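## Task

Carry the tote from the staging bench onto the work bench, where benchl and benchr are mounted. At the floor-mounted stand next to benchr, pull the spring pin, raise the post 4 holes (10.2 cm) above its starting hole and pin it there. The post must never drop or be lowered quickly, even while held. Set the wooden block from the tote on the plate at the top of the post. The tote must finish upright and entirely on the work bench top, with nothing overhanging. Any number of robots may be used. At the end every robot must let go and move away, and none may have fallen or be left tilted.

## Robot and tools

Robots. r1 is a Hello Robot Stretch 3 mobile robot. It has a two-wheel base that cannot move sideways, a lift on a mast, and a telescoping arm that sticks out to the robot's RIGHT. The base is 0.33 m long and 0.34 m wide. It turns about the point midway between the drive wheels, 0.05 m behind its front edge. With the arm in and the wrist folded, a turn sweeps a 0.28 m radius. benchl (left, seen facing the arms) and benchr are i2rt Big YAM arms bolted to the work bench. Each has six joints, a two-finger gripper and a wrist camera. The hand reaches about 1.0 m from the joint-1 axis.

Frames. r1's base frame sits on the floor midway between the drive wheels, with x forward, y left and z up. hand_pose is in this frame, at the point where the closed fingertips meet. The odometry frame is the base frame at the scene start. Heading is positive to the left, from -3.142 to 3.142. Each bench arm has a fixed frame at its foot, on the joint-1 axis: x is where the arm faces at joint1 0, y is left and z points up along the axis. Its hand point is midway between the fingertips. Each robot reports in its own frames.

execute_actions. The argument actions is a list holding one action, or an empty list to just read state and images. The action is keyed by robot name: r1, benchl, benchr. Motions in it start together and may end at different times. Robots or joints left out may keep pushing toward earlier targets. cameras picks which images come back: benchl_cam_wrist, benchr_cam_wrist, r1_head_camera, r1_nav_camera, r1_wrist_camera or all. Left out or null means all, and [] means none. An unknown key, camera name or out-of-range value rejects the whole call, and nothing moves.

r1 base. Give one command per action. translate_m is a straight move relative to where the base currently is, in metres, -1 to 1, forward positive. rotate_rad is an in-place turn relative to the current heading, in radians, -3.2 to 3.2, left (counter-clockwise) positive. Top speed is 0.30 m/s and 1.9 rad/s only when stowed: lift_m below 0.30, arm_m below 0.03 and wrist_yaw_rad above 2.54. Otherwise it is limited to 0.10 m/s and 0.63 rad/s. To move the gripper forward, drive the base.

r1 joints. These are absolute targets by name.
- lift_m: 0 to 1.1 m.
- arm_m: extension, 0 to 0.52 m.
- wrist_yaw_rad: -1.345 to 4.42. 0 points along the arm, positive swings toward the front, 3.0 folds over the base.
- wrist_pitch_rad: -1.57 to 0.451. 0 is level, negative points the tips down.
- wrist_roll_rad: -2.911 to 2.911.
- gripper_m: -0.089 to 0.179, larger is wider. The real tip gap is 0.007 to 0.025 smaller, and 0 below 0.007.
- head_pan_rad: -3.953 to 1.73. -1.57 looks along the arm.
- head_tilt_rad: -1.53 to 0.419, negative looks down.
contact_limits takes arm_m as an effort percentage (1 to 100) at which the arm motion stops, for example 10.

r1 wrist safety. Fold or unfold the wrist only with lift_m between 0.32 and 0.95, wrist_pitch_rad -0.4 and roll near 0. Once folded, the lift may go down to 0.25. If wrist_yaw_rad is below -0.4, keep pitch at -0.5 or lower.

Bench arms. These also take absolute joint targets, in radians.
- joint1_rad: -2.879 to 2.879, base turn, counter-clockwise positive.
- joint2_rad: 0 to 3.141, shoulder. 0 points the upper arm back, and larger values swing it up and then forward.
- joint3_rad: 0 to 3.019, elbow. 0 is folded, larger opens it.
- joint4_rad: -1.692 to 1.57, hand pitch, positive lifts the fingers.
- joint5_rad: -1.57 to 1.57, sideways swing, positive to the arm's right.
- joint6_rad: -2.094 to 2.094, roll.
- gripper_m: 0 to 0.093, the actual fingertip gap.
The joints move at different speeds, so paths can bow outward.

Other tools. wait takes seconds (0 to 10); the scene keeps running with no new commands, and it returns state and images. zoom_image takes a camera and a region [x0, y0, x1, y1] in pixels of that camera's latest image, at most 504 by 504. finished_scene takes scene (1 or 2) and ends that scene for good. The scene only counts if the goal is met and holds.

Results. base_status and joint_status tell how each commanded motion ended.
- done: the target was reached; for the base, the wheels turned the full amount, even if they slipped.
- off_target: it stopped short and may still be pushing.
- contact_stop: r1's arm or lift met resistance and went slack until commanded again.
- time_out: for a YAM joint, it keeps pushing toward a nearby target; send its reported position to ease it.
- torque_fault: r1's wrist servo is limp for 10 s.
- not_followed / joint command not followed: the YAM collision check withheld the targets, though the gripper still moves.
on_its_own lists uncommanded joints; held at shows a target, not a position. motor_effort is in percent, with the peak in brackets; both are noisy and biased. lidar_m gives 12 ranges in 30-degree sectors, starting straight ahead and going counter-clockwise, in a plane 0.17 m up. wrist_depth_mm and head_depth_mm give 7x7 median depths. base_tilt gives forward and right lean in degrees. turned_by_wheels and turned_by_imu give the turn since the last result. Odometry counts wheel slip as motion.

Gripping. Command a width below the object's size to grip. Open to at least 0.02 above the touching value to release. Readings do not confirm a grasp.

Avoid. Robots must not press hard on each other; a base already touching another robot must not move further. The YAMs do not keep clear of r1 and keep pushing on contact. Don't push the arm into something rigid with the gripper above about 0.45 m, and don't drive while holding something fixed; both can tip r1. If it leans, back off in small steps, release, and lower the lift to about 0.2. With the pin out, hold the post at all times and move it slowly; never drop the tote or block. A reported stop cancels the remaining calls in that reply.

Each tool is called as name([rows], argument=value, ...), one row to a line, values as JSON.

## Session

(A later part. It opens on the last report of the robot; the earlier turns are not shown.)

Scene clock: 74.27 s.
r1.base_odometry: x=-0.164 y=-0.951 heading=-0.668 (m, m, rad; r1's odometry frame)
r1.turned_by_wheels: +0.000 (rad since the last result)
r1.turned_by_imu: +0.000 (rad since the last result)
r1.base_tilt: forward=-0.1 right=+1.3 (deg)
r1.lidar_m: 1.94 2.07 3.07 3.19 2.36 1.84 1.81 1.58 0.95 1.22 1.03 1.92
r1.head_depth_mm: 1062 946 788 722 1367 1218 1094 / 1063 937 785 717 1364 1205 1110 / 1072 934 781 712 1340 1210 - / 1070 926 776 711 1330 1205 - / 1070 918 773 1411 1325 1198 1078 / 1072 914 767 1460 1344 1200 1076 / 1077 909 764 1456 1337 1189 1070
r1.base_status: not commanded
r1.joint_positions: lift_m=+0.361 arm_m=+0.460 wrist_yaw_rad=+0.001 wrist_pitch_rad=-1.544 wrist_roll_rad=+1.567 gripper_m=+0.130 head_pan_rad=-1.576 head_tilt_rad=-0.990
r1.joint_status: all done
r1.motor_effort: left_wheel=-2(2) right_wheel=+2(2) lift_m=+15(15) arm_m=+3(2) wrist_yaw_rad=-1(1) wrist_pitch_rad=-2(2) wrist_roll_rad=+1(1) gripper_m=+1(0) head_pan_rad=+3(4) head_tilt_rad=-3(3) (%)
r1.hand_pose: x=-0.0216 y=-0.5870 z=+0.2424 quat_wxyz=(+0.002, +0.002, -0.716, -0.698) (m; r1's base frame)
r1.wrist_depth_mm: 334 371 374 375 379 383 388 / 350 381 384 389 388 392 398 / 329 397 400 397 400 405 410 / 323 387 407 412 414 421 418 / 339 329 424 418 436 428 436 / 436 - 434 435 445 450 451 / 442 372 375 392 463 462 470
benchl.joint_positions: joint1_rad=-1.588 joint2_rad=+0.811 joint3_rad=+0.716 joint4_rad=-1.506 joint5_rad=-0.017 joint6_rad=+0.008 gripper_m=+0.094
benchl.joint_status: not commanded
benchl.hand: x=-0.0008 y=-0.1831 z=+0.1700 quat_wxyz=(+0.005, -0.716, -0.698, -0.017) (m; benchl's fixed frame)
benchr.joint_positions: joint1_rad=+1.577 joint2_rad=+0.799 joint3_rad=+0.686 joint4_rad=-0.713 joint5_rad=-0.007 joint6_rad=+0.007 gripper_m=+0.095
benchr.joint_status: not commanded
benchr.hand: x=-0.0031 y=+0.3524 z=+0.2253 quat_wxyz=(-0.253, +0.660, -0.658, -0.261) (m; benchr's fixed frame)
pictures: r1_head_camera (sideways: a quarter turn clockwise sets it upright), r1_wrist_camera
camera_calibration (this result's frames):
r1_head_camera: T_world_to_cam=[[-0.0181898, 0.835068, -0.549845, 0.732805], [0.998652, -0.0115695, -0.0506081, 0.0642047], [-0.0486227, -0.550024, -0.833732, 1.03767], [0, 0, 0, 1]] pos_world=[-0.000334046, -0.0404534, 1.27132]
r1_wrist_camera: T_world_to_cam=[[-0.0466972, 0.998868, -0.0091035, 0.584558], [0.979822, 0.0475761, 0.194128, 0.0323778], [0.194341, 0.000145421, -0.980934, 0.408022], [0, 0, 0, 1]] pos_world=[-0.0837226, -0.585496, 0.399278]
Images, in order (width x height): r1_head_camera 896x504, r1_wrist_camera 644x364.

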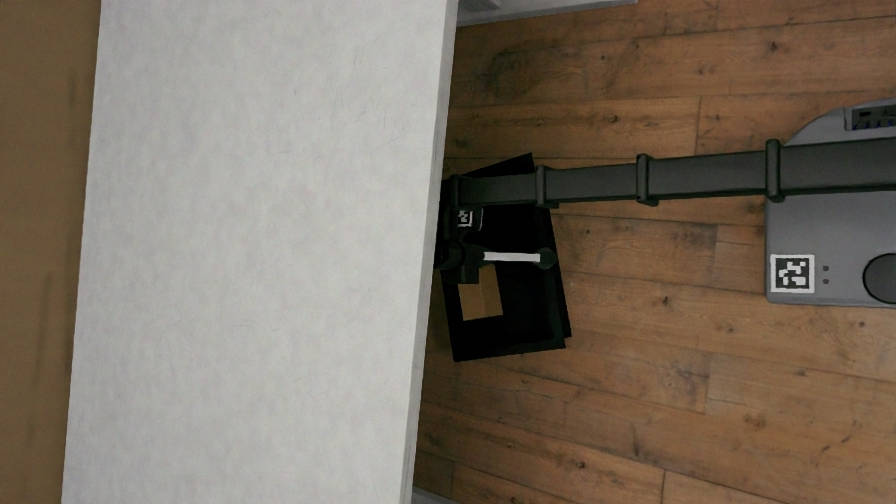

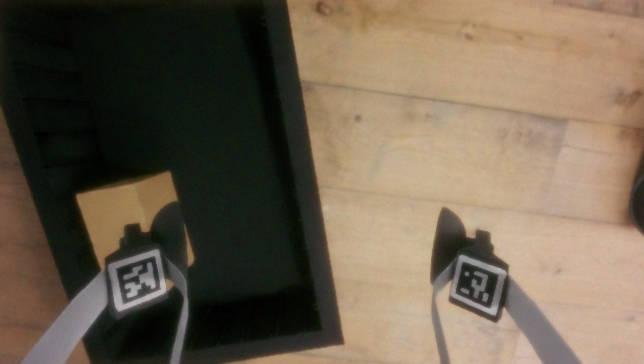

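execute_actions([
  {"r1":{"joints":{"gripper_m":0.09,"arm_m":0.47,"wrist_roll_rad":1.4,"lift_m":0.19}}},
], cameras=["r1_wrist_camera"])

execute_actions([
  {"r1":{"joints":{"gripper_m":-0.035}}},
], cameras=["r1_wrist_camera"])

execute_actions([
  {"r1":{"joints":{"arm_m":0.15,"wrist_roll_rad":1.57,"lift_m":0.2}}},
], cameras=["r1_head_camera"])

execute_actions([
  {"r1":{"base":{"rotate_rad":1.55}}},
], cameras=["r1_head_camera"])

Scene clock: 78.03 s.
r1.base_odometry: x=-0.164 y=-0.951 heading=-0.668 (m, m, rad; r1's odometry frame)
r1.turned_by_wheels: +0.000 (rad since the last result)
r1.turned_by_imu: +0.000 (rad since the last result)
r1.base_tilt: forward=+0.0 right=+1.3 (deg)
r1.lidar_m: 1.94 2.08 3.05 3.19 2.35 1.84 1.81 1.58 0.95 1.21 1.02 1.91
r1.head_depth_mm: 1061 946 786 720 1364 1216 1092 / 1059 936 785 718 1358 1211 1108 / 1073 930 779 1355 1348 1215 - / 1073 927 776 705 1328 1198 - / 1070 923 774 1403 1324 1196 1082 / 1075 914 768 1467 1341 1193 1080 / 1082 909 763 1459 1330 1191 1073
r1.base_status: not commanded
r1.joint_positions: lift_m=+0.191 arm_m=+0.470 wrist_yaw_rad=+0.001 wrist_pitch_rad=-1.544 wrist_roll_rad=+1.405 gripper_m=+0.090 head_pan_rad=-1.576 head_tilt_rad=-0.990
r1.joint_status: all done
r1.motor_effort: left_wheel=-2(2) right_wheel=+2(2) lift_m=+15(12) arm_m=+3(4) wrist_yaw_rad=-1(1) wrist_pitch_rad=-2(2) wrist_roll_rad=-1(2) gripper_m=+0(81) head_pan_rad=+4(4) head_tilt_rad=-3(3) (%)
r1.hand_pose: x=-0.0216 y=-0.5970 z=+0.0724 quat_wxyz=(+0.060, +0.058, -0.714, -0.696) (m; r1's base frame)
r1.wrist_depth_mm: 210 212 213 134 218 220 220 / 216 218 218 138 226 224 227 / 225 225 227 142 232 232 234 / 227 230 234 147 239 241 243 / 211 238 238 152 244 246 250 / 210 244 249 157 255 256 258 / 210 256 255 178 264 262 266
benchl.joint_positions: joint1_rad=-1.588 joint2_rad=+0.811 joint3_rad=+0.716 joint4_rad=-1.506 joint5_rad=-0.017 joint6_rad=+0.008 gripper_m=+0.094
benchl.joint_status: not commanded
benchl.hand: x=-0.0008 y=-0.1831 z=+0.1700 quat_wxyz=(+0.005, -0.716, -0.698, -0.017) (m; benchl's fixed frame)
benchr.joint_positions: joint1_rad=+1.577 joint2_rad=+0.799 joint3_rad=+0.686 joint4_rad=-0.713 joint5_rad=-0.007 joint6_rad=+0.007 gripper_m=+0.095
benchr.joint_status: not commanded
benchr.hand: x=-0.0031 y=+0.3524 z=+0.2253 quat_wxyz=(-0.253, +0.660, -0.658, -0.261) (m; benchr's fixed frame)
pictures: r1_wrist_camera
camera_calibration (this result's frames):
r1_wrist_camera: T_world_to_cam=[[-0.206829, 0.978341, -0.00845627, 0.57726], [0.960194, 0.204636, 0.190136, 0.159515], [0.187748, 0.0312059, -0.981721, 0.259725], [0, 0, 0, 1]] pos_world=[-0.0825341, -0.605504, 0.22953]
Images, in order (width x height): r1_wrist_camera 644x364.

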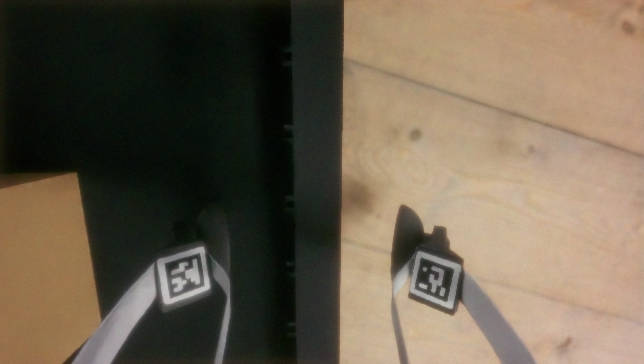

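Scene clock: 79.77 s.
r1.base_odometry: x=-0.164 y=-0.951 heading=-0.668 (m, m, rad; r1's odometry frame)
r1.turned_by_wheels: +0.000 (rad since the last result)
r1.turned_by_imu: +0.000 (rad since the last result)
r1.base_tilt: forward=-0.1 right=+1.3 (deg)
r1.lidar_m: 1.94 2.08 3.06 3.20 2.35 1.84 1.81 1.58 0.95 1.22 1.02 1.92
r1.head_depth_mm: 1062 944 788 720 1366 1221 1098 / 1062 942 783 720 1361 1215 1109 / 1066 932 781 1354 1357 1211 - / 1071 924 773 704 1332 1200 - / 1067 920 773 1403 1321 1196 1078 / 1076 918 768 1455 1339 1194 1077 / 1087 909 764 1459 1328 1188 1078
r1.base_status: not commanded
r1.joint_positions: lift_m=+0.190 arm_m=+0.470 wrist_yaw_rad=+0.001 wrist_pitch_rad=-1.543 wrist_roll_rad=+1.403 gripper_m=-0.034 head_pan_rad=-1.576 head_tilt_rad=-0.990
r1.joint_status: all done
r1.motor_effort: left_wheel=-2(2) right_wheel=+2(2) lift_m=+16(16) arm_m=+3(3) wrist_yaw_rad=-1(1) wrist_pitch_rad=-2(2) wrist_roll_rad=-1(2) gripper_m=-21(98) head_pan_rad=+4(4) head_tilt_rad=-3(3) (%)
r1.hand_pose: x=-0.0216 y=-0.5974 z=+0.0723 quat_wxyz=(+0.061, +0.058, -0.714, -0.695) (m; r1's base frame)
r1.wrist_depth_mm: 208 210 210 130 218 217 219 / 215 216 215 134 225 224 225 / 222 221 222 138 231 233 233 / 226 228 228 142 238 239 242 / 212 237 237 145 246 246 249 / 212 245 246 152 252 256 258 / 210 251 255 158 263 266 268
benchl.joint_positions: joint1_rad=-1.588 joint2_rad=+0.811 joint3_rad=+0.716 joint4_rad=-1.506 joint5_rad=-0.017 joint6_rad=+0.008 gripper_m=+0.094
benchl.joint_status: not commanded
benchl.hand: x=-0.0008 y=-0.1831 z=+0.1700 quat_wxyz=(+0.005, -0.716, -0.698, -0.017) (m; benchl's fixed frame)
benchr.joint_positions: joint1_rad=+1.577 joint2_rad=+0.799 joint3_rad=+0.686 joint4_rad=-0.713 joint5_rad=-0.007 joint6_rad=+0.007 gripper_m=+0.095
benchr.joint_status: not commanded
benchr.hand: x=-0.0031 y=+0.3524 z=+0.2253 quat_wxyz=(-0.253, +0.660, -0.658, -0.261) (m; benchr's fixed frame)
pictures: r1_wrist_camera
camera_calibration (this result's frames):
r1_wrist_camera: T_world_to_cam=[[-0.208499, 0.977971, -0.010062, 0.577534], [0.959851, 0.206588, 0.189755, 0.160807], [0.187653, 0.0299055, -0.98178, 0.258868], [0, 0, 0, 1]] pos_world=[-0.0825128, -0.605774, 0.229449]
Images, in order (width x height): r1_wrist_camera 644x364.

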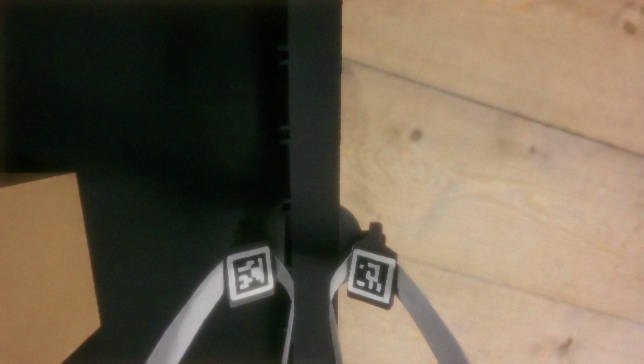

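Scene clock: 83.33 s.
r1.base_odometry: x=-0.164 y=-0.951 heading=-0.668 (m, m, rad; r1's odometry frame)
r1.turned_by_wheels: +0.000 (rad since the last result)
r1.turned_by_imu: +0.000 (rad since the last result)
r1.base_tilt: forward=-0.1 right=+1.3 (deg)
r1.lidar_m: 1.94 2.07 3.07 3.20 2.36 1.84 1.81 1.58 0.95 1.21 1.03 1.93
r1.head_depth_mm: 1068 944 789 721 1366 1223 1097 / 1061 940 785 719 1372 1212 1107 / 1075 937 780 1456 1324 1169 - / 1072 926 774 1460 1323 1163 - / 1069 924 772 1471 1294 1164 1086 / 1075 915 769 1480 1333 1199 1075 / 1085 909 765 1454 1327 1195 1079
r1.base_status: not commanded
r1.joint_positions: lift_m=+0.199 arm_m=+0.150 wrist_yaw_rad=+0.002 wrist_pitch_rad=-1.535 wrist_roll_rad=+1.567 gripper_m=-0.031 head_pan_rad=-1.576 head_tilt_rad=-0.990
r1.joint_status: all done
r1.motor_effort: left_wheel=-1(2) right_wheel=+1(2) lift_m=+37(36) arm_m=-4(4) wrist_yaw_rad=-2(6) wrist_pitch_rad=-5(5) wrist_roll_rad=+1(12) gripper_m=-22(21) head_pan_rad=+4(3) head_tilt_rad=-3(3) (%)
r1.hand_pose: x=-0.0216 y=-0.2801 z=+0.0811 quat_wxyz=(+0.002, +0.002, -0.719, -0.695) (m; r1's base frame)
r1.wrist_depth_mm: 217 214 211 130 225 226 - / 224 223 218 133 231 234 - / 231 229 227 138 239 - - / 230 235 233 142 248 - - / 209 245 240 146 256 - - / 209 253 248 151 266 - - / 208 261 256 158 274 - -
benchl.joint_positions: joint1_rad=-1.588 joint2_rad=+0.811 joint3_rad=+0.716 joint4_rad=-1.506 joint5_rad=-0.017 joint6_rad=+0.008 gripper_m=+0.094
benchl.joint_status: not commanded
benchl.hand: x=-0.0008 y=-0.1831 z=+0.1700 quat_wxyz=(+0.005, -0.716, -0.698, -0.017) (m; benchl's fixed frame)
benchr.joint_positions: joint1_rad=+1.577 joint2_rad=+0.799 joint3_rad=+0.686 joint4_rad=-0.713 joint5_rad=-0.007 joint6_rad=+0.007 gripper_m=+0.095
benchr.joint_status: not commanded
benchr.hand: x=-0.0031 y=+0.3524 z=+0.2253 quat_wxyz=(-0.253, +0.660, -0.658, -0.261) (m; benchr's fixed frame)
pictures: r1_head_camera (sideways: a quarter turn clockwise sets it upright)
camera_calibration (this result's frames):
r1_head_camera: T_world_to_cam=[[-0.01819, 0.835068, -0.549845, 0.732806], [0.998652, -0.0115693, -0.0506081, 0.0642047], [-0.0486225, -0.550025, -0.833732, 1.03767], [0, 0, 0, 1]] pos_world=[-0.000334037, -0.0404534, 1.27132]
Images, in order (width x height): r1_head_camera 896x504.

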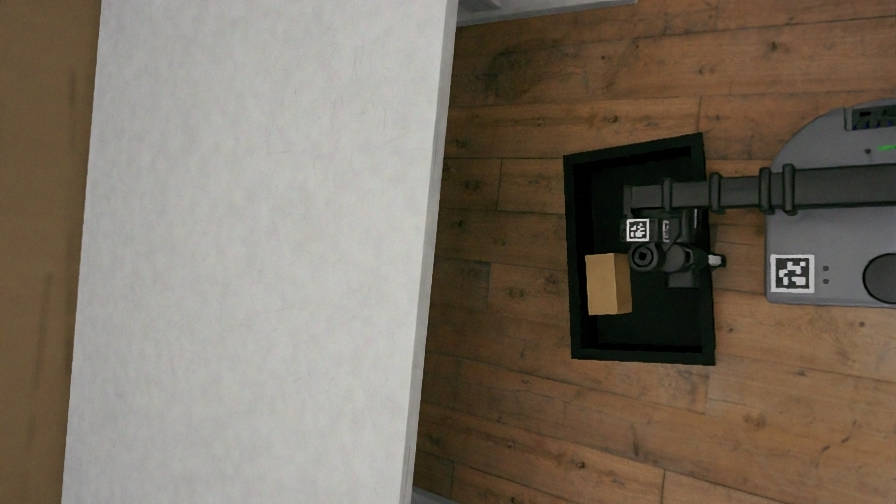

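Scene clock: 86.73 s.
r1.base_odometry: x=-0.164 y=-0.951 heading=+0.882 (m, m, rad; r1's odometry frame)
r1.turned_by_wheels: +1.550 (rad since the last result)
r1.turned_by_imu: +1.551 (rad since the last result)
r1.base_tilt: forward=-0.1 right=+1.3 (deg)
r1.lidar_m: 3.12 2.38 1.85 1.81 1.59 0.95 1.22 1.02 1.89 1.94 2.07 2.99
r1.head_depth_mm: 1734 2015 1801 1564 1364 1211 1096 / 1753 2033 1801 1549 1363 1192 1110 / 1770 2041 1795 1541 1314 1178 - / 1777 2024 1792 1541 1316 1162 - / 1786 2016 1775 1528 1314 1167 1081 / 1811 2059 1777 1525 1331 1197 1077 / 1841 2026 1768 1519 1329 1197 1074
r1.base_status: done
r1.joint_positions: lift_m=+0.199 arm_m=+0.150 wrist_yaw_rad=-0.005 wrist_pitch_rad=-1.540 wrist_roll_rad=+1.582 gripper_m=-0.031 head_pan_rad=-1.576 head_tilt_rad=-0.990
r1.joint_status: not commanded
r1.motor_effort: left_wheel=-4(10) right_wheel=+5(12) lift_m=+37(37) arm_m=-3(4) wrist_yaw_rad=+4(4) wrist_pitch_rad=-3(5) wrist_roll_rad=-5(5) gripper_m=-21(21) head_pan_rad=+3(4) head_tilt_rad=-3(3) (%)
r1.hand_pose: x=-0.0214 y=-0.2788 z=+0.0812 quat_wxyz=(-0.006, -0.006, -0.718, -0.696) (m; r1's base frame)
r1.wrist_depth_mm: 217 213 211 130 226 225 - / 223 220 217 134 231 - - / 230 228 223 138 239 - - / 219 235 231 142 246 - - / 209 242 239 145 255 - - / 208 250 250 151 265 - - / 209 261 256 158 275 278 -
benchl.joint_positions: joint1_rad=-1.588 joint2_rad=+0.811 joint3_rad=+0.716 joint4_rad=-1.506 joint5_rad=-0.017 joint6_rad=+0.008 gripper_m=+0.094
benchl.joint_status: not commanded
benchl.hand: x=-0.0008 y=-0.1831 z=+0.1700 quat_wxyz=(+0.005, -0.716, -0.698, -0.017) (m; benchl's fixed frame)
benchr.joint_positions: joint1_rad=+1.577 joint2_rad=+0.799 joint3_rad=+0.686 joint4_rad=-0.713 joint5_rad=-0.007 joint6_rad=+0.007 gripper_m=+0.095
benchr.joint_status: not commanded
benchr.hand: x=-0.0031 y=+0.3524 z=+0.2253 quat_wxyz=(-0.253, +0.660, -0.658, -0.261) (m; benchr's fixed frame)
pictures: r1_head_camera (sideways: a quarter turn clockwise sets it upright)
camera_calibration (this result's frames):
r1_head_camera: T_world_to_cam=[[-0.0181896, 0.835068, -0.549845, 0.732806], [0.998652, -0.0115697, -0.0506081, 0.0642047], [-0.0486228, -0.550025, -0.833732, 1.03767], [0, 0, 0, 1]] pos_world=[-0.000334056, -0.0404534, 1.27132]
Images, in order (width x height): r1_head_camera 896x504.

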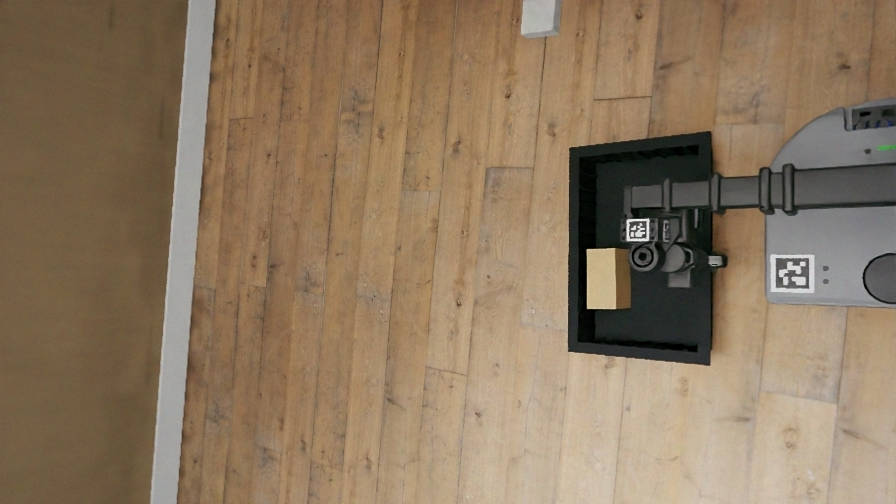

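execute_actions([
  {"r1":{"base":{"translate_m":1.0}},"benchr":{"joints":{"joint1_rad":0.9,"joint2_rad":1.6,"joint3_rad":1.2,"joint4_rad":0.4,"joint6_rad":1.57}}},
], cameras=[])

execute_actions([
  {"r1":{"base":{"translate_m":1.0}},"benchr":{"joints":{"joint1_rad":1.42,"joint2_rad":1.3,"joint3_rad":0.7,"joint4_rad":0.6}}},
], cameras=[])

execute_actions([
  {"r1":{"base":{"rotate_rad":1.57},"joints":{"head_tilt_rad":-0.7}}},
])

Scene clock: 99.97 s.
r1.base_odometry: x=+0.471 y=-0.180 heading=+0.882 (m, m, rad; r1's odometry frame)
r1.turned_by_wheels: +0.000 (rad since the last result)
r1.turned_by_imu: -0.002 (rad since the last result)
r1.base_tilt: forward=-0.1 right=+1.3 (deg)
r1.lidar_m: 2.23 2.24 1.76 1.73 1.85 1.84 2.21 1.93 2.06 2.02 2.15 2.14
r1.head_depth_mm: 1810 2060 1817 1558 1367 1213 1091 / 1828 2073 1825 1546 1357 1192 1107 / 1851 2094 1788 1548 1320 1177 - / 1856 2079 1790 1534 1314 1165 - / 1877 2058 1783 1532 1310 1164 1083 / 1897 2095 1764 1521 1337 1197 1078 / 1907 2088 1765 1525 1333 1189 1074
r1.base_status: done
r1.joint_positions: lift_m=+0.199 arm_m=+0.150 wrist_yaw_rad=-0.005 wrist_pitch_rad=-1.540 wrist_roll_rad=+1.582 gripper_m=-0.031 head_pan_rad=-1.576 head_tilt_rad=-0.990
r1.joint_status: not commanded
r1.motor_effort: left_wheel=-5(6) right_wheel=+5(10) lift_m=+37(37) arm_m=-3(3) wrist_yaw_rad=+4(4) wrist_pitch_rad=-3(3) wrist_roll_rad=-4(4) gripper_m=-20(21) head_pan_rad=+4(4) head_tilt_rad=-3(3) (%)
r1.hand_pose: x=-0.0214 y=-0.2788 z=+0.0812 quat_wxyz=(-0.006, -0.006, -0.718, -0.696) (m; r1's base frame)
r1.wrist_depth_mm: 216 216 211 130 225 226 - / 223 222 217 134 232 - - / 229 228 225 137 241 - - / 218 236 232 142 248 - - / 208 243 238 145 255 - - / 209 251 250 151 265 - - / 210 262 256 158 276 277 -
benchl.joint_positions: joint1_rad=-1.588 joint2_rad=+0.811 joint3_rad=+0.716 joint4_rad=-1.506 joint5_rad=-0.017 joint6_rad=+0.008 gripper_m=+0.094
benchl.joint_status: not commanded
benchl.hand: x=-0.0008 y=-0.1831 z=+0.1700 quat_wxyz=(+0.005, -0.716, -0.698, -0.017) (m; benchl's fixed frame)
benchr.joint_positions: joint1_rad=+0.893 joint2_rad=+1.608 joint3_rad=+1.157 joint4_rad=+0.386 joint5_rad=-0.008 joint6_rad=+1.559 gripper_m=+0.095
benchr.joint_status: all done
benchr.hand: x=+0.4340 y=+0.5404 z=+0.3239 quat_wxyz=(-0.229, -0.236, -0.690, -0.644) (m; benchr's fixed frame)
pictures: none
No camera images: the call's "cameras" was empty. Leave "cameras" out to get every camera's image.

Scene clock: 111.23 s.
r1.base_odometry: x=+1.108 y=+0.592 heading=+0.881 (m, m, rad; r1's odometry frame)
r1.turned_by_wheels: +0.000 (rad since the last result)
r1.turned_by_imu: -0.002 (rad since the last result)
r1.base_tilt: forward=+0.0 right=+1.3 (deg)
r1.lidar_m: 1.53 1.29 1.67 1.65 1.76 2.55 2.80 2.78 2.15 2.10 2.01 1.22
r1.head_depth_mm: 1887 2096 1810 1551 1369 1215 1097 / 1891 2094 1812 1542 1364 1184 1105 / 1919 2105 1799 1549 1309 1178 - / 1940 2125 1796 1528 1315 1170 - / 1942 2122 1775 1529 1312 1167 1084 / 1964 2097 1760 1525 1338 1197 1078 / 1969 2097 1764 1525 1334 1188 1074
r1.base_status: done
r1.joint_positions: lift_m=+0.199 arm_m=+0.150 wrist_yaw_rad=-0.005 wrist_pitch_rad=-1.540 wrist_roll_rad=+1.582 gripper_m=-0.031 head_pan_rad=-1.576 head_tilt_rad=-0.990
r1.joint_status: not commanded
r1.motor_effort: left_wheel=-4(6) right_wheel=+5(11) lift_m=+37(37) arm_m=-3(3) wrist_yaw_rad=+4(4) wrist_pitch_rad=-3(3) wrist_roll_rad=-4(5) gripper_m=-20(20) head_pan_rad=+3(4) head_tilt_rad=-3(3) (%)
r1.hand_pose: x=-0.0214 y=-0.2788 z=+0.0812 quat_wxyz=(-0.006, -0.006, -0.718, -0.696) (m; r1's base frame)
r1.wrist_depth_mm: 217 213 211 130 225 227 - / 224 221 218 133 233 - - / 230 228 227 138 242 - - / 218 234 231 143 246 - - / 209 243 240 146 257 - - / 208 251 250 150 266 - - / 209 260 259 158 274 277 -
benchl.joint_positions: joint1_rad=-1.588 joint2_rad=+0.811 joint3_rad=+0.716 joint4_rad=-1.506 joint5_rad=-0.017 joint6_rad=+0.008 gripper_m=+0.094
benchl.joint_status: not commanded
benchl.hand: x=-0.0008 y=-0.1831 z=+0.1700 quat_wxyz=(+0.005, -0.716, -0.698, -0.017) (m; benchl's fixed frame)
benchr.joint_positions: joint1_rad=+1.422 joint2_rad=+1.295 joint3_rad=+0.703 joint4_rad=+0.594 joint5_rad=-0.009 joint6_rad=+1.560 gripper_m=+0.095
benchr.joint_status: all done
benchr.hand: x=+0.0801 y=+0.5413 z=+0.3008 quat_wxyz=(-0.053, -0.046, -0.705, -0.706) (m; benchr's fixed frame)
pictures: none
No camera images: the call's "cameras" was empty. Leave "cameras" out to get every camera's image.

Scene clock: 114.67 s.
r1.base_odometry: x=+1.108 y=+0.592 heading=+2.451 (m, m, rad; r1's odometry frame)
r1.turned_by_wheels: +1.570 (rad since the last result)
r1.turned_by_imu: +1.571 (rad since the last result)
r1.base_tilt: forward=-0.1 right=+1.3 (deg)
r1.lidar_m: 1.65 1.76 2.58 2.81 2.75 2.14 2.10 2.01 1.23 1.53 1.29 1.67
r1.head_depth_mm: 1239 1389 1201 1010 1565 1354 1161 / 1229 1349 1187 1001 1626 1350 1140 / 1276 1437 1191 1825 1617 1347 1150 / 1278 1445 1188 1803 1611 1340 1144 / 1112 1442 1174 1803 1610 1344 1109 / 1303 1239 1168 1796 1607 1344 1143 / 1294 1472 1157 1798 1589 1325 1143
r1.base_status: done
r1.joint_positions: lift_m=+0.199 arm_m=+0.150 wrist_yaw_rad=-0.005 wrist_pitch_rad=-1.540 wrist_roll_rad=+1.582 gripper_m=-0.031 head_pan_rad=-1.576 head_tilt_rad=-0.705
r1.joint_status: all done
r1.motor_effort: left_wheel=-5(10) right_wheel=+5(11) lift_m=+37(37) arm_m=-3(3) wrist_yaw_rad=+4(4) wrist_pitch_rad=-3(3) wrist_roll_rad=-4(5) gripper_m=-20(20) head_pan_rad=+3(4) head_tilt_rad=+2(14) (%)
r1.hand_pose: x=-0.0214 y=-0.2787 z=+0.0812 quat_wxyz=(-0.005, -0.006, -0.718, -0.696) (m; r1's base frame)
r1.wrist_depth_mm: 215 214 210 129 227 228 - / 223 220 217 133 232 - - / 230 227 225 137 238 - - / 222 236 233 142 246 - - / 208 242 238 144 257 - - / 208 250 249 151 264 - - / 210 260 259 158 274 277 -
benchl.joint_positions: joint1_rad=-1.588 joint2_rad=+0.811 joint3_rad=+0.716 joint4_rad=-1.506 joint5_rad=-0.017 joint6_rad=+0.008 gripper_m=+0.094
benchl.joint_status: not commanded
benchl.hand: x=-0.0008 y=-0.1831 z=+0.1700 quat_wxyz=(+0.005, -0.716, -0.698, -0.017) (m; benchl's fixed frame)
benchr.joint_positions: joint1_rad=+1.422 joint2_rad=+1.295 joint3_rad=+0.703 joint4_rad=+0.594 joint5_rad=-0.009 joint6_rad=+1.560 gripper_m=+0.095
benchr.joint_status: not commanded
benchr.hand: x=+0.0801 y=+0.5413 z=+0.3008 quat_wxyz=(-0.053, -0.046, -0.705, -0.706) (m; benchr's fixed frame)
pictures: benchl_cam_wrist, benchr_cam_wrist, r1_head_camera (sideways: a quarter turn clockwise sets it upright), r1_nav_camera (sideways: a quarter turn counterclockwise sets it upright), r1_wrist_camera
camera_calibration (this result's frames):
benchr_cam_wrist: T_world_to_cam=[[0.0132137, -0.000877888, -0.999912, 0.3005], [-0.887003, -0.461625, -0.0113163, 0.33011], [-0.461574, 0.887075, -0.00687846, -0.319067], [0, 0, 0, 1]] pos_world=[0.141565, 0.435687, 0.302014]
r1_head_camera: T_world_to_cam=[[-0.0191125, 0.646546, -0.762636, 1.01009], [0.998583, -0.0255448, -0.046682, 0.0591119], [-0.0496634, -0.762447, -0.645142, 0.792434], [0, 0, 0, 1]] pos_world=[-0.00036794, -0.0473679, 1.28432]
r1_nav_camera: T_world_to_cam=[[-0.0495613, -0.664247, 0.745868, -0.921377], [-0.998488, 0.0507434, -0.0211568, 0.0827121], [-0.0237946, -0.745789, -0.665757, 0.823375], [0, 0, 0, 1]] pos_world=[0.0565143, -0.00215504, 1.23714]
r1_wrist_camera: T_world_to_cam=[[-0.0253844, 0.999585, -0.0136226, 0.276198], [0.980544, 0.0275496, 0.194354, 0.0433189], [0.194649, -0.008424, -0.980837, 0.247408], [0, 0, 0, 1]] pos_world=[-0.0836226, -0.275192, 0.23801]
Images, in order (width x height): benchl_cam_wrist 504x504, benchr_cam_wrist 504x504, r1_head_camera 896x504, r1_nav_camera 672x504, r1_wrist_camera 644x364.

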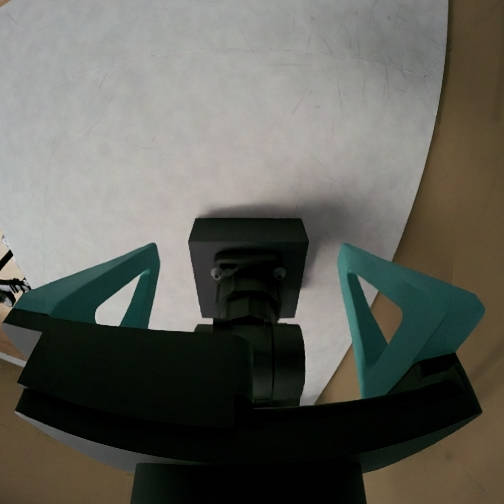

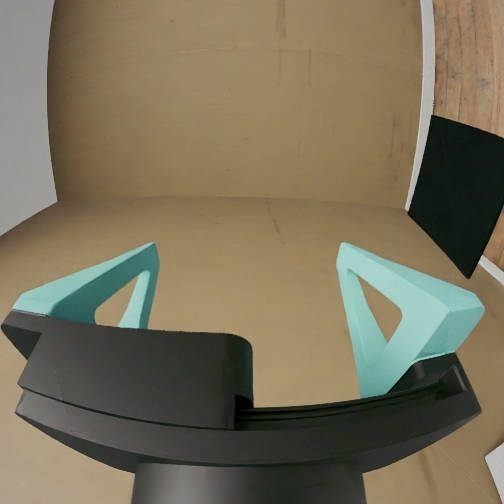

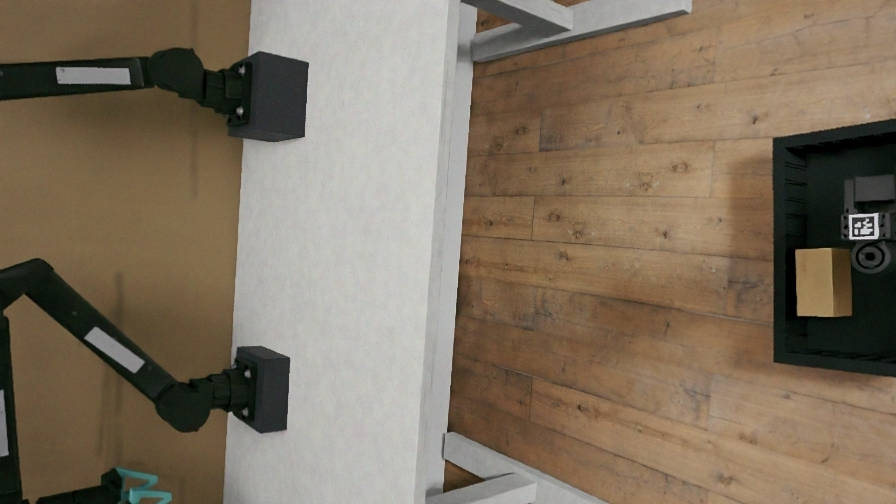

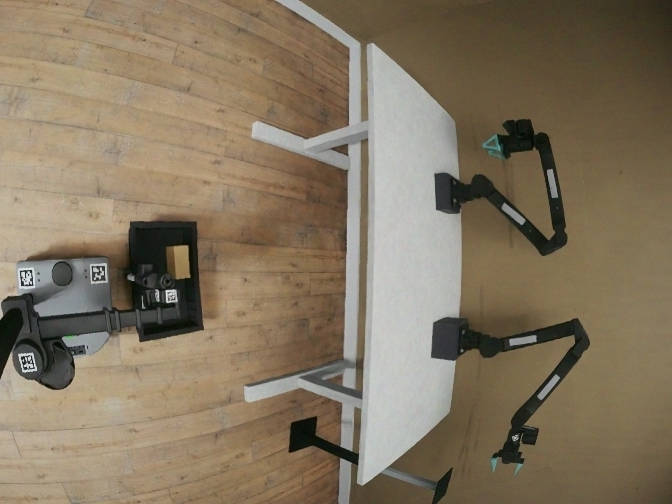

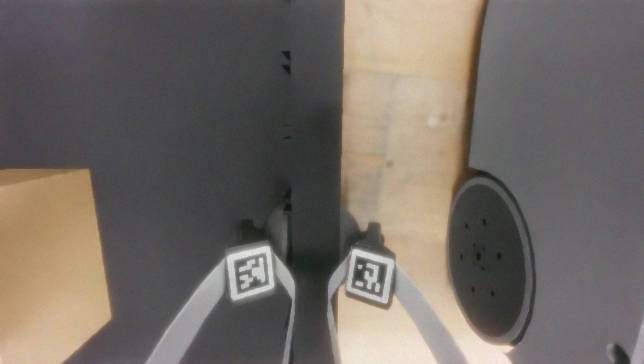

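execute_actions([
  {"r1":{"joints":{"gripper_m":0.13,"lift_m":0.19}},"benchr":{"joints":{"joint2_rad":1.95,"joint3_rad":0.62,"joint4_rad":1.33}}},
], cameras=[])

execute_actions([
  {"r1":{"joints":{"lift_m":0.3}}},
], cameras=["r1_wrist_camera"])

execute_actions([
  {"r1":{"base":{"translate_m":0.06},"joints":{"arm_m":0.3,"head_tilt_rad":-1.0}}},
], cameras=["r1_wrist_camera","benchr_cam_wrist","r1_head_camera"])

Scene clock: 130.07 s.
r1.base_odometry: x=+1.108 y=+0.592 heading=+2.451 (m, m, rad; r1's odometry frame)
r1.turned_by_wheels: +0.000 (rad since the last result)
r1.turned_by_imu: +0.000 (rad since the last result)
r1.base_tilt: forward=-0.1 right=+1.3 (deg)
r1.lidar_m: 1.64 1.76 2.59 2.80 2.75 2.14 2.10 2.01 1.22 1.54 1.29 1.67
r1.head_depth_mm: 1217 1391 1205 1009 1555 1360 1156 / 1264 1351 1189 1003 1621 1350 1132 / 1275 1436 1192 1820 1616 1352 1151 / 1285 1443 1180 1818 1616 1340 1143 / 1115 1448 1177 1820 1617 1339 1119 / 1299 1233 1167 1835 1595 1328 1138 / 1290 1458 1162 1795 1586 1332 1138
r1.base_status: not commanded
r1.joint_positions: lift_m=+0.190 arm_m=+0.150 wrist_yaw_rad=-0.003 wrist_pitch_rad=-1.548 wrist_roll_rad=+1.575 gripper_m=+0.130 head_pan_rad=-1.576 head_tilt_rad=-0.705
r1.joint_status: all done
r1.motor_effort: left_wheel=-4(4) right_wheel=+5(5) lift_m=+16(30) arm_m=-3(3) wrist_yaw_rad=+2(4) wrist_pitch_rad=-1(3) wrist_roll_rad=-2(4) gripper_m=+0(81) head_pan_rad=+4(3) head_tilt_rad=+2(2) (%)
r1.hand_pose: x=-0.0215 y=-0.2766 z=+0.0724 quat_wxyz=(-0.002, -0.003, -0.715, -0.699) (m; r1's base frame)
r1.wrist_depth_mm: 210 213 212 135 217 220 - / 217 217 218 139 224 - - / 223 226 228 143 230 - - / 225 233 233 148 238 - - / 212 238 241 153 248 - - / 214 - 251 158 254 - - / 203 255 260 164 265 - -
benchl.joint_positions: joint1_rad=-1.588 joint2_rad=+0.811 joint3_rad=+0.716 joint4_rad=-1.506 joint5_rad=-0.017 joint6_rad=+0.008 gripper_m=+0.094
benchl.joint_status: not commanded
benchl.hand: x=-0.0008 y=-0.1831 z=+0.1700 quat_wxyz=(+0.005, -0.716, -0.698, -0.017) (m; benchl's fixed frame)
benchr.joint_positions: joint1_rad=+1.422 joint2_rad=+1.941 joint3_rad=+0.626 joint4_rad=+1.316 joint5_rad=-0.009 joint6_rad=+1.560 gripper_m=+0.095
benchr.joint_status: all done
benchr.hand: x=+0.0828 y=+0.5589 z=+0.0897 quat_wxyz=(-0.053, -0.046, -0.705, -0.706) (m; benchr's fixed frame)
pictures: none
No camera images: the call's "cameras" was empty. Leave "cameras" out to get every camera's image.

Scene clock: 131.90 s.
r1.base_odometry: x=+1.108 y=+0.592 heading=+2.451 (m, m, rad; r1's odometry frame)
r1.turned_by_wheels: +0.000 (rad since the last result)
r1.turned_by_imu: +0.000 (rad since the last result)
r1.base_tilt: forward=+0.0 right=+1.3 (deg)
r1.lidar_m: 1.65 1.76 2.58 2.81 2.75 2.14 2.10 2.01 1.22 1.53 1.29 1.67
r1.head_depth_mm: 1222 1386 1207 1011 1563 1355 1167 / 1264 1358 1183 1006 1628 1358 1136 / 1277 1447 1191 1819 1619 1353 1154 / 1277 1459 1182 1821 1615 1345 1139 / 1107 1447 1172 1819 1610 1336 1118 / 1311 1237 1168 1799 1598 1327 1140 / 1288 1474 1156 1792 1588 1328 1142
r1.base_status: not commanded
r1.joint_positions: lift_m=+0.299 arm_m=+0.150 wrist_yaw_rad=-0.003 wrist_pitch_rad=-1.548 wrist_roll_rad=+1.575 gripper_m=+0.130 head_pan_rad=-1.576 head_tilt_rad=-0.705
r1.joint_status: all done
r1.motor_effort: left_wheel=-4(4) right_wheel=+5(5) lift_m=+35(42) arm_m=-2(3) wrist_yaw_rad=+2(2) wrist_pitch_rad=+0(1) wrist_roll_rad=-2(2) gripper_m=+1(0) head_pan_rad=+3(4) head_tilt_rad=+2(1) (%)
r1.hand_pose: x=-0.0215 y=-0.2767 z=+0.1815 quat_wxyz=(-0.002, -0.003, -0.715, -0.699) (m; r1's base frame)
r1.wrist_depth_mm: 309 312 318 318 320 - - / 308 325 324 324 328 - - / 312 334 334 337 336 - - / 263 306 351 346 355 - - / 269 273 360 362 367 - - / 279 - 368 371 383 - - / 295 341 339 361 391 399 400
benchl.joint_positions: joint1_rad=-1.588 joint2_rad=+0.811 joint3_rad=+0.716 joint4_rad=-1.506 joint5_rad=-0.017 joint6_rad=+0.008 gripper_m=+0.094
benchl.joint_status: not commanded
benchl.hand: x=-0.0008 y=-0.1831 z=+0.1700 quat_wxyz=(+0.005, -0.716, -0.698, -0.017) (m; benchl's fixed frame)
benchr.joint_positions: joint1_rad=+1.422 joint2_rad=+1.941 joint3_rad=+0.626 joint4_rad=+1.316 joint5_rad=-0.009 joint6_rad=+1.560 gripper_m=+0.095
benchr.joint_status: not commanded
benchr.hand: x=+0.0828 y=+0.5589 z=+0.0897 quat_wxyz=(-0.053, -0.046, -0.705, -0.706) (m; benchr's fixed frame)
pictures: r1_wrist_camera
camera_calibration (this result's frames):
r1_wrist_camera: T_world_to_cam=[[-0.0341546, 0.9994, -0.00571528, 0.273861], [0.980298, 0.0346139, 0.194466, 0.0257408], [0.194547, 0.00103922, -0.980893, 0.348377], [0, 0, 0, 1]] pos_world=[-0.0836557, -0.274949, 0.33828]
Images, in order (width x height): r1_wrist_camera 644x364.

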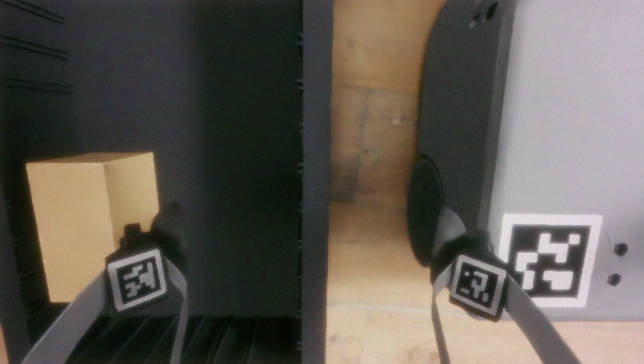

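Scene clock: 134.27 s.
r1.base_odometry: x=+1.061 y=+0.630 heading=+2.451 (m, m, rad; r1's odometry frame)
r1.turned_by_wheels: +0.000 (rad since the last result)
r1.turned_by_imu: +0.000 (rad since the last result)
r1.base_tilt: forward=-0.1 right=+1.3 (deg)
r1.lidar_m: 1.59 1.69 2.49 2.79 2.83 2.20 2.16 1.52 1.26 1.54 1.26 1.61
r1.head_depth_mm: 1060 947 1771 1564 1368 1212 1092 / 1138 950 1808 1551 1358 1192 1103 / 1167 935 1792 1549 1317 1188 - / 1154 932 1798 1539 1280 1186 - / 1109 946 1789 1525 1344 1180 1082 / 1088 944 1769 1523 1341 1197 1078 / 1127 937 1644 1510 1333 1191 1075
r1.base_status: done
r1.joint_positions: lift_m=+0.299 arm_m=+0.300 wrist_yaw_rad=-0.003 wrist_pitch_rad=-1.548 wrist_roll_rad=+1.575 gripper_m=+0.130 head_pan_rad=-1.576 head_tilt_rad=-0.988
r1.joint_status: all done
r1.motor_effort: left_wheel=-4(6) right_wheel=+3(8) lift_m=+35(35) arm_m=+3(3) wrist_yaw_rad=+2(2) wrist_pitch_rad=-1(1) wrist_roll_rad=-1(2) gripper_m=+1(0) head_pan_rad=+4(3) head_tilt_rad=-4(19) (%)
r1.hand_pose: x=-0.0215 y=-0.4262 z=+0.1814 quat_wxyz=(-0.002, -0.003, -0.715, -0.699) (m; r1's base frame)
r1.wrist_depth_mm: 317 310 311 320 317 261 324 / 324 323 311 328 329 279 336 / 334 336 255 336 338 278 - / 344 346 262 344 350 294 - / 354 355 273 361 363 358 - / 366 - 309 330 330 377 388 / 374 382 285 286 395 392 399
benchl.joint_positions: joint1_rad=-1.588 joint2_rad=+0.811 joint3_rad=+0.716 joint4_rad=-1.506 joint5_rad=-0.017 joint6_rad=+0.008 gripper_m=+0.094
benchl.joint_status: not commanded
benchl.hand: x=-0.0008 y=-0.1831 z=+0.1700 quat_wxyz=(+0.005, -0.716, -0.698, -0.017) (m; benchl's fixed frame)
benchr.joint_positions: joint1_rad=+1.422 joint2_rad=+1.941 joint3_rad=+0.626 joint4_rad=+1.316 joint5_rad=-0.009 joint6_rad=+1.560 gripper_m=+0.095
benchr.joint_status: not commanded
benchr.hand: x=+0.0828 y=+0.5589 z=+0.0897 quat_wxyz=(-0.053, -0.046, -0.705, -0.706) (m; benchr's fixed frame)
pictures: benchr_cam_wrist, r1_head_camera (sideways: a quarter turn clockwise sets it upright), r1_wrist_camera
camera_calibration (this result's frames):
benchr_cam_wrist: T_world_to_cam=[[0.0126663, -0.00195623, -0.999918, 0.0900482], [-0.887009, -0.461637, -0.0103329, 0.338111], [-0.461579, 0.887067, -0.00758245, -0.334854], [0, 0, 0, 1]] pos_world=[0.144205, 0.453298, 0.0909955]
r1_head_camera: T_world_to_cam=[[-0.018197, 0.833596, -0.552076, 0.735711], [0.998651, -0.0117048, -0.0505901, 0.0641814], [-0.0486336, -0.552251, -0.832258, 1.03576], [0, 0, 0, 1]] pos_world=[-0.000334446, -0.040535, 1.27143]
r1_wrist_camera: T_world_to_cam=[[-0.0350402, 0.999368, -0.00606022, 0.42331], [0.980269, 0.0355497, 0.194444, 0.0313285], [0.194537, 0.000872722, -0.980895, 0.348457], [0, 0, 0, 1]] pos_world=[-0.0836652, -0.42446, 0.338273]
Images, in order (width x height): benchr_cam_wrist 504x504, r1_head_camera 896x504, r1_wrist_camera 644x364.

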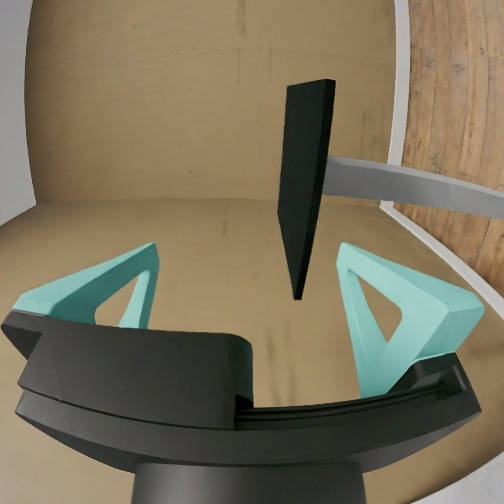

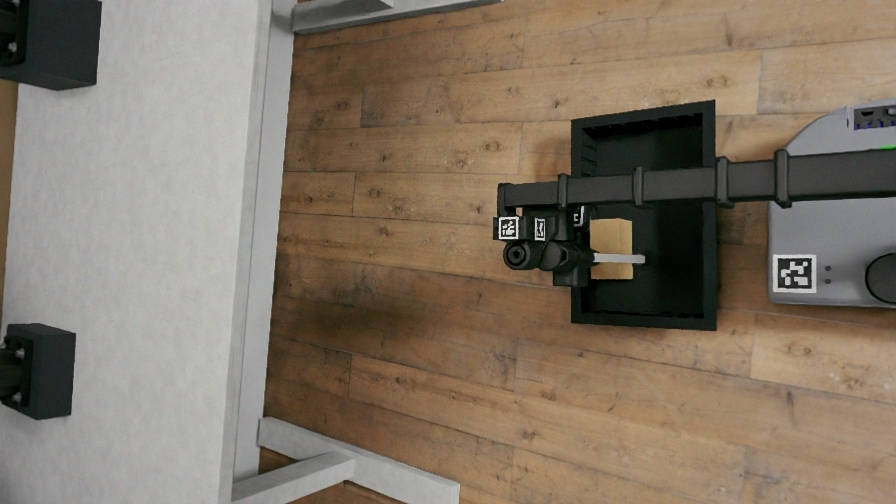

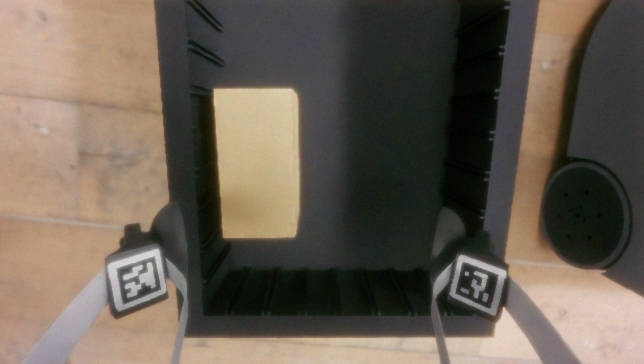

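execute_actions([
  {"r1":{"base":{"translate_m":-0.028},"joints":{"arm_m":0.35,"wrist_roll_rad":0,"gripper_m":0.179}},"benchr":{"joints":{"joint2_rad":2.1,"joint3_rad":0.76,"joint4_rad":1.34}}},
], cameras=["r1_wrist_camera","benchr_cam_wrist"])

execute_actions([
  {"r1":{"joints":{"lift_m":0.165}},"benchr":{"joints":{"joint2_rad":2.18,"joint3_rad":0.9,"joint4_rad":1.29}}},
], cameras=["r1_wrist_camera","benchr_cam_wrist","r1_head_camera"])

Scene clock: 137.97 s.
r1.base_odometry: x=+1.083 y=+0.612 heading=+2.451 (m, m, rad; r1's odometry frame)
r1.turned_by_wheels: +0.000 (rad since the last result)
r1.turned_by_imu: +0.000 (rad since the last result)
r1.base_tilt: forward=+0.0 right=+1.3 (deg)
r1.lidar_m: 1.62 1.73 2.53 2.80 2.80 2.17 2.13 1.51 1.24 1.54 1.28 1.64
r1.head_depth_mm: 1063 951 1761 1549 1367 1218 1096 / 1100 942 1798 1546 1359 1198 1104 / 1161 931 1798 1551 1315 1223 - / 1158 931 1798 1573 1257 1185 - / 1109 946 1791 1538 1320 1172 1080 / 1082 944 1781 1528 1340 1200 1077 / 1131 938 1679 1513 1332 1192 1072
r1.base_status: done
r1.joint_positions: lift_m=+0.299 arm_m=+0.350 wrist_yaw_rad=-0.002 wrist_pitch_rad=-1.548 wrist_roll_rad=+0.005 gripper_m=+0.179 head_pan_rad=-1.576 head_tilt_rad=-0.988
r1.joint_status: all done
r1.motor_effort: left_wheel=-3(9) right_wheel=+3(6) lift_m=+35(35) arm_m=+3(3) wrist_yaw_rad=+2(2) wrist_pitch_rad=-1(1) wrist_roll_rad=-2(0) gripper_m=+0(85) head_pan_rad=+3(4) head_tilt_rad=-4(4) (%)
r1.hand_pose: x=-0.0216 y=-0.4765 z=+0.1815 quat_wxyz=(+0.504, +0.492, -0.507, -0.496) (m; r1's base frame)
r1.wrist_depth_mm: 315 318 319 328 326 327 330 / 321 322 325 332 333 337 341 / 328 249 249 254 255 282 273 / 341 275 300 267 353 356 287 / 345 276 348 274 363 360 299 / - 292 362 370 374 373 380 / 371 323 367 381 378 376 317
benchl.joint_positions: joint1_rad=-1.588 joint2_rad=+0.811 joint3_rad=+0.716 joint4_rad=-1.506 joint5_rad=-0.017 joint6_rad=+0.008 gripper_m=+0.094
benchl.joint_status: not commanded
benchl.hand: x=-0.0008 y=-0.1831 z=+0.1700 quat_wxyz=(+0.005, -0.716, -0.698, -0.017) (m; benchl's fixed frame)
benchr.joint_positions: joint1_rad=+1.422 joint2_rad=+2.092 joint3_rad=+0.737 joint4_rad=+1.330 joint5_rad=-0.009 joint6_rad=+1.560 gripper_m=+0.095
benchr.joint_status: all done
benchr.hand: x=+0.0875 y=+0.5906 z=+0.0456 quat_wxyz=(-0.052, -0.047, -0.714, -0.696) (m; benchr's fixed frame)
pictures: benchr_cam_wrist, r1_wrist_camera
camera_calibration (this result's frames):
benchr_cam_wrist: T_world_to_cam=[[0.00876484, -0.027982, -0.99957, 0.0616529], [-0.887019, -0.461705, 0.00514706, 0.355824], [-0.46165, 0.886592, -0.0288673, -0.359837], [0, 0, 0, 1]] pos_world=[0.148964, 0.485039, 0.0494074]
r1_wrist_camera: T_world_to_cam=[[-0.999268, -0.03377, 0.0179505, -0.0438816], [-0.0301377, 0.984282, 0.174011, 0.467149], [-0.0235447, 0.173342, -0.98458, 0.426663], [0, 0, 0, 1]] pos_world=[-0.0197251, -0.535247, 0.339583]
Images, in order (width x height): benchr_cam_wrist 504x504, r1_wrist_camera 644x364.

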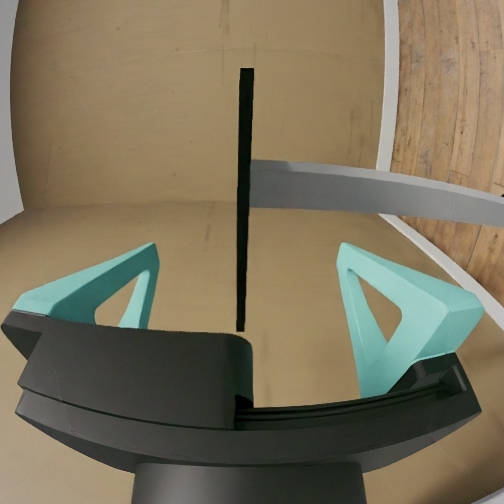

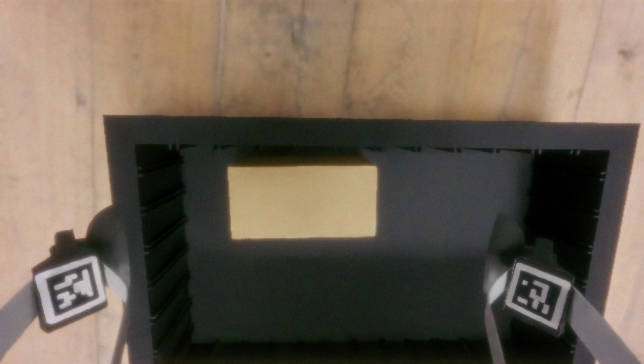

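Scene clock: 140.03 s.
r1.base_odometry: x=+1.083 y=+0.612 heading=+2.451 (m, m, rad; r1's odometry frame)
r1.turned_by_wheels: +0.000 (rad since the last result)
r1.turned_by_imu: +0.000 (rad since the last result)
r1.base_tilt: forward=-0.1 right=+1.3 (deg)
r1.lidar_m: 1.61 1.73 2.53 2.81 2.79 2.17 2.14 1.51 1.24 1.54 1.28 1.65
r1.head_depth_mm: 1059 948 1754 1560 1358 1213 1095 / 1095 943 1812 1544 1365 1199 1108 / 1162 936 1792 1551 1346 1190 - / 1158 926 1793 1540 1273 1186 - / 1112 948 1788 1539 1333 1179 1081 / 1085 944 1776 1527 1344 1188 1078 / 1129 941 1683 1529 1336 1199 1069
r1.base_status: not commanded
r1.joint_positions: lift_m=+0.166 arm_m=+0.350 wrist_yaw_rad=-0.002 wrist_pitch_rad=-1.548 wrist_roll_rad=+0.005 gripper_m=+0.179 head_pan_rad=-1.576 head_tilt_rad=-0.988
r1.joint_status: all done
r1.motor_effort: left_wheel=-3(4) right_wheel=+4(3) lift_m=+15(30) arm_m=+3(3) wrist_yaw_rad=+2(1) wrist_pitch_rad=-1(1) wrist_roll_rad=-2(2) gripper_m=+1(1) head_pan_rad=+3(3) head_tilt_rad=-4(4) (%)
r1.hand_pose: x=-0.0216 y=-0.4765 z=+0.0475 quat_wxyz=(+0.504, +0.492, -0.507, -0.496) (m; r1's base frame)
r1.wrist_depth_mm: 189 191 191 193 197 199 201 / 195 195 198 200 203 203 206 / 114 115 116 118 119 121 122 / 169 204 164 142 142 214 215 / 173 129 129 131 132 219 223 / - 134 133 135 137 227 231 / 182 221 138 139 231 235 238
benchl.joint_positions: joint1_rad=-1.588 joint2_rad=+0.811 joint3_rad=+0.716 joint4_rad=-1.506 joint5_rad=-0.017 joint6_rad=+0.008 gripper_m=+0.094
benchl.joint_status: not commanded
benchl.hand: x=-0.0008 y=-0.1831 z=+0.1700 quat_wxyz=(+0.005, -0.716, -0.698, -0.017) (m; benchl's fixed frame)
benchr.joint_positions: joint1_rad=+1.422 joint2_rad=+2.168 joint3_rad=+0.875 joint4_rad=+1.294 joint5_rad=-0.009 joint6_rad=+1.560 gripper_m=+0.095
benchr.joint_status: all done
benchr.hand: x=+0.0941 y=+0.6347 z=+0.0384 quat_wxyz=(-0.053, -0.046, -0.705, -0.706) (m; benchr's fixed frame)
pictures: benchr_cam_wrist, r1_head_camera (sideways: a quarter turn clockwise sets it upright), r1_wrist_camera
camera_calibration (this result's frames):
benchr_cam_wrist: T_world_to_cam=[[0.0126663, -0.00195623, -0.999918, 0.0387125], [-0.887009, -0.461637, -0.0103329, 0.382658], [-0.461579, 0.887067, -0.00758245, -0.397247], [0, 0, 0, 1]] pos_world=[0.15557, 0.529109, 0.0396512]
r1_head_camera: T_world_to_cam=[[-0.018197, 0.833598, -0.552072, 0.735707], [0.998651, -0.0117046, -0.0505901, 0.0641815], [-0.0486335, -0.552248, -0.83226, 1.03576], [0, 0, 0, 1]] pos_world=[-0.000334445, -0.0405348, 1.27143]
r1_wrist_camera: T_world_to_cam=[[-0.999267, -0.0337972, 0.0179511, -0.0414904], [-0.0301644, 0.984282, 0.174011, 0.490458], [-0.02355, 0.173342, -0.98458, 0.294788], [0, 0, 0, 1]] pos_world=[-0.0197234, -0.53525, 0.205643]
Images, in order (width x height): benchr_cam_wrist 504x504, r1_head_camera 896x504, r1_wrist_camera 644x364.

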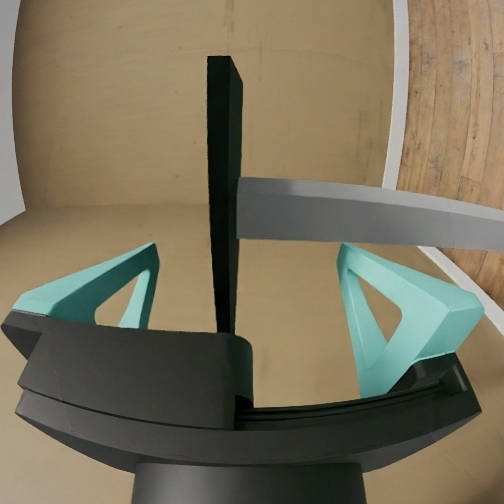

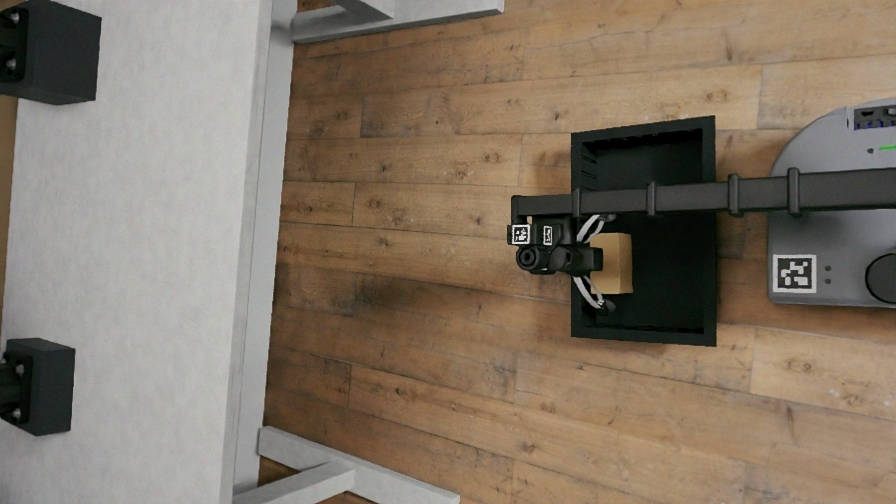

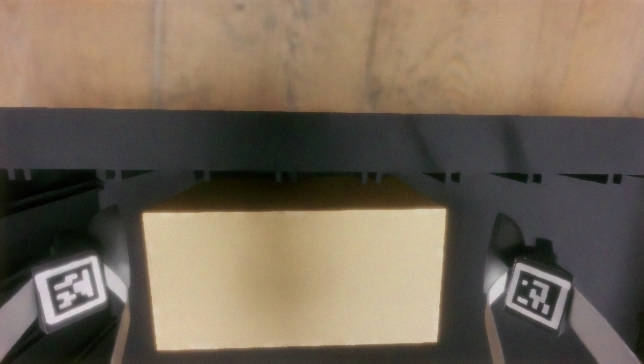

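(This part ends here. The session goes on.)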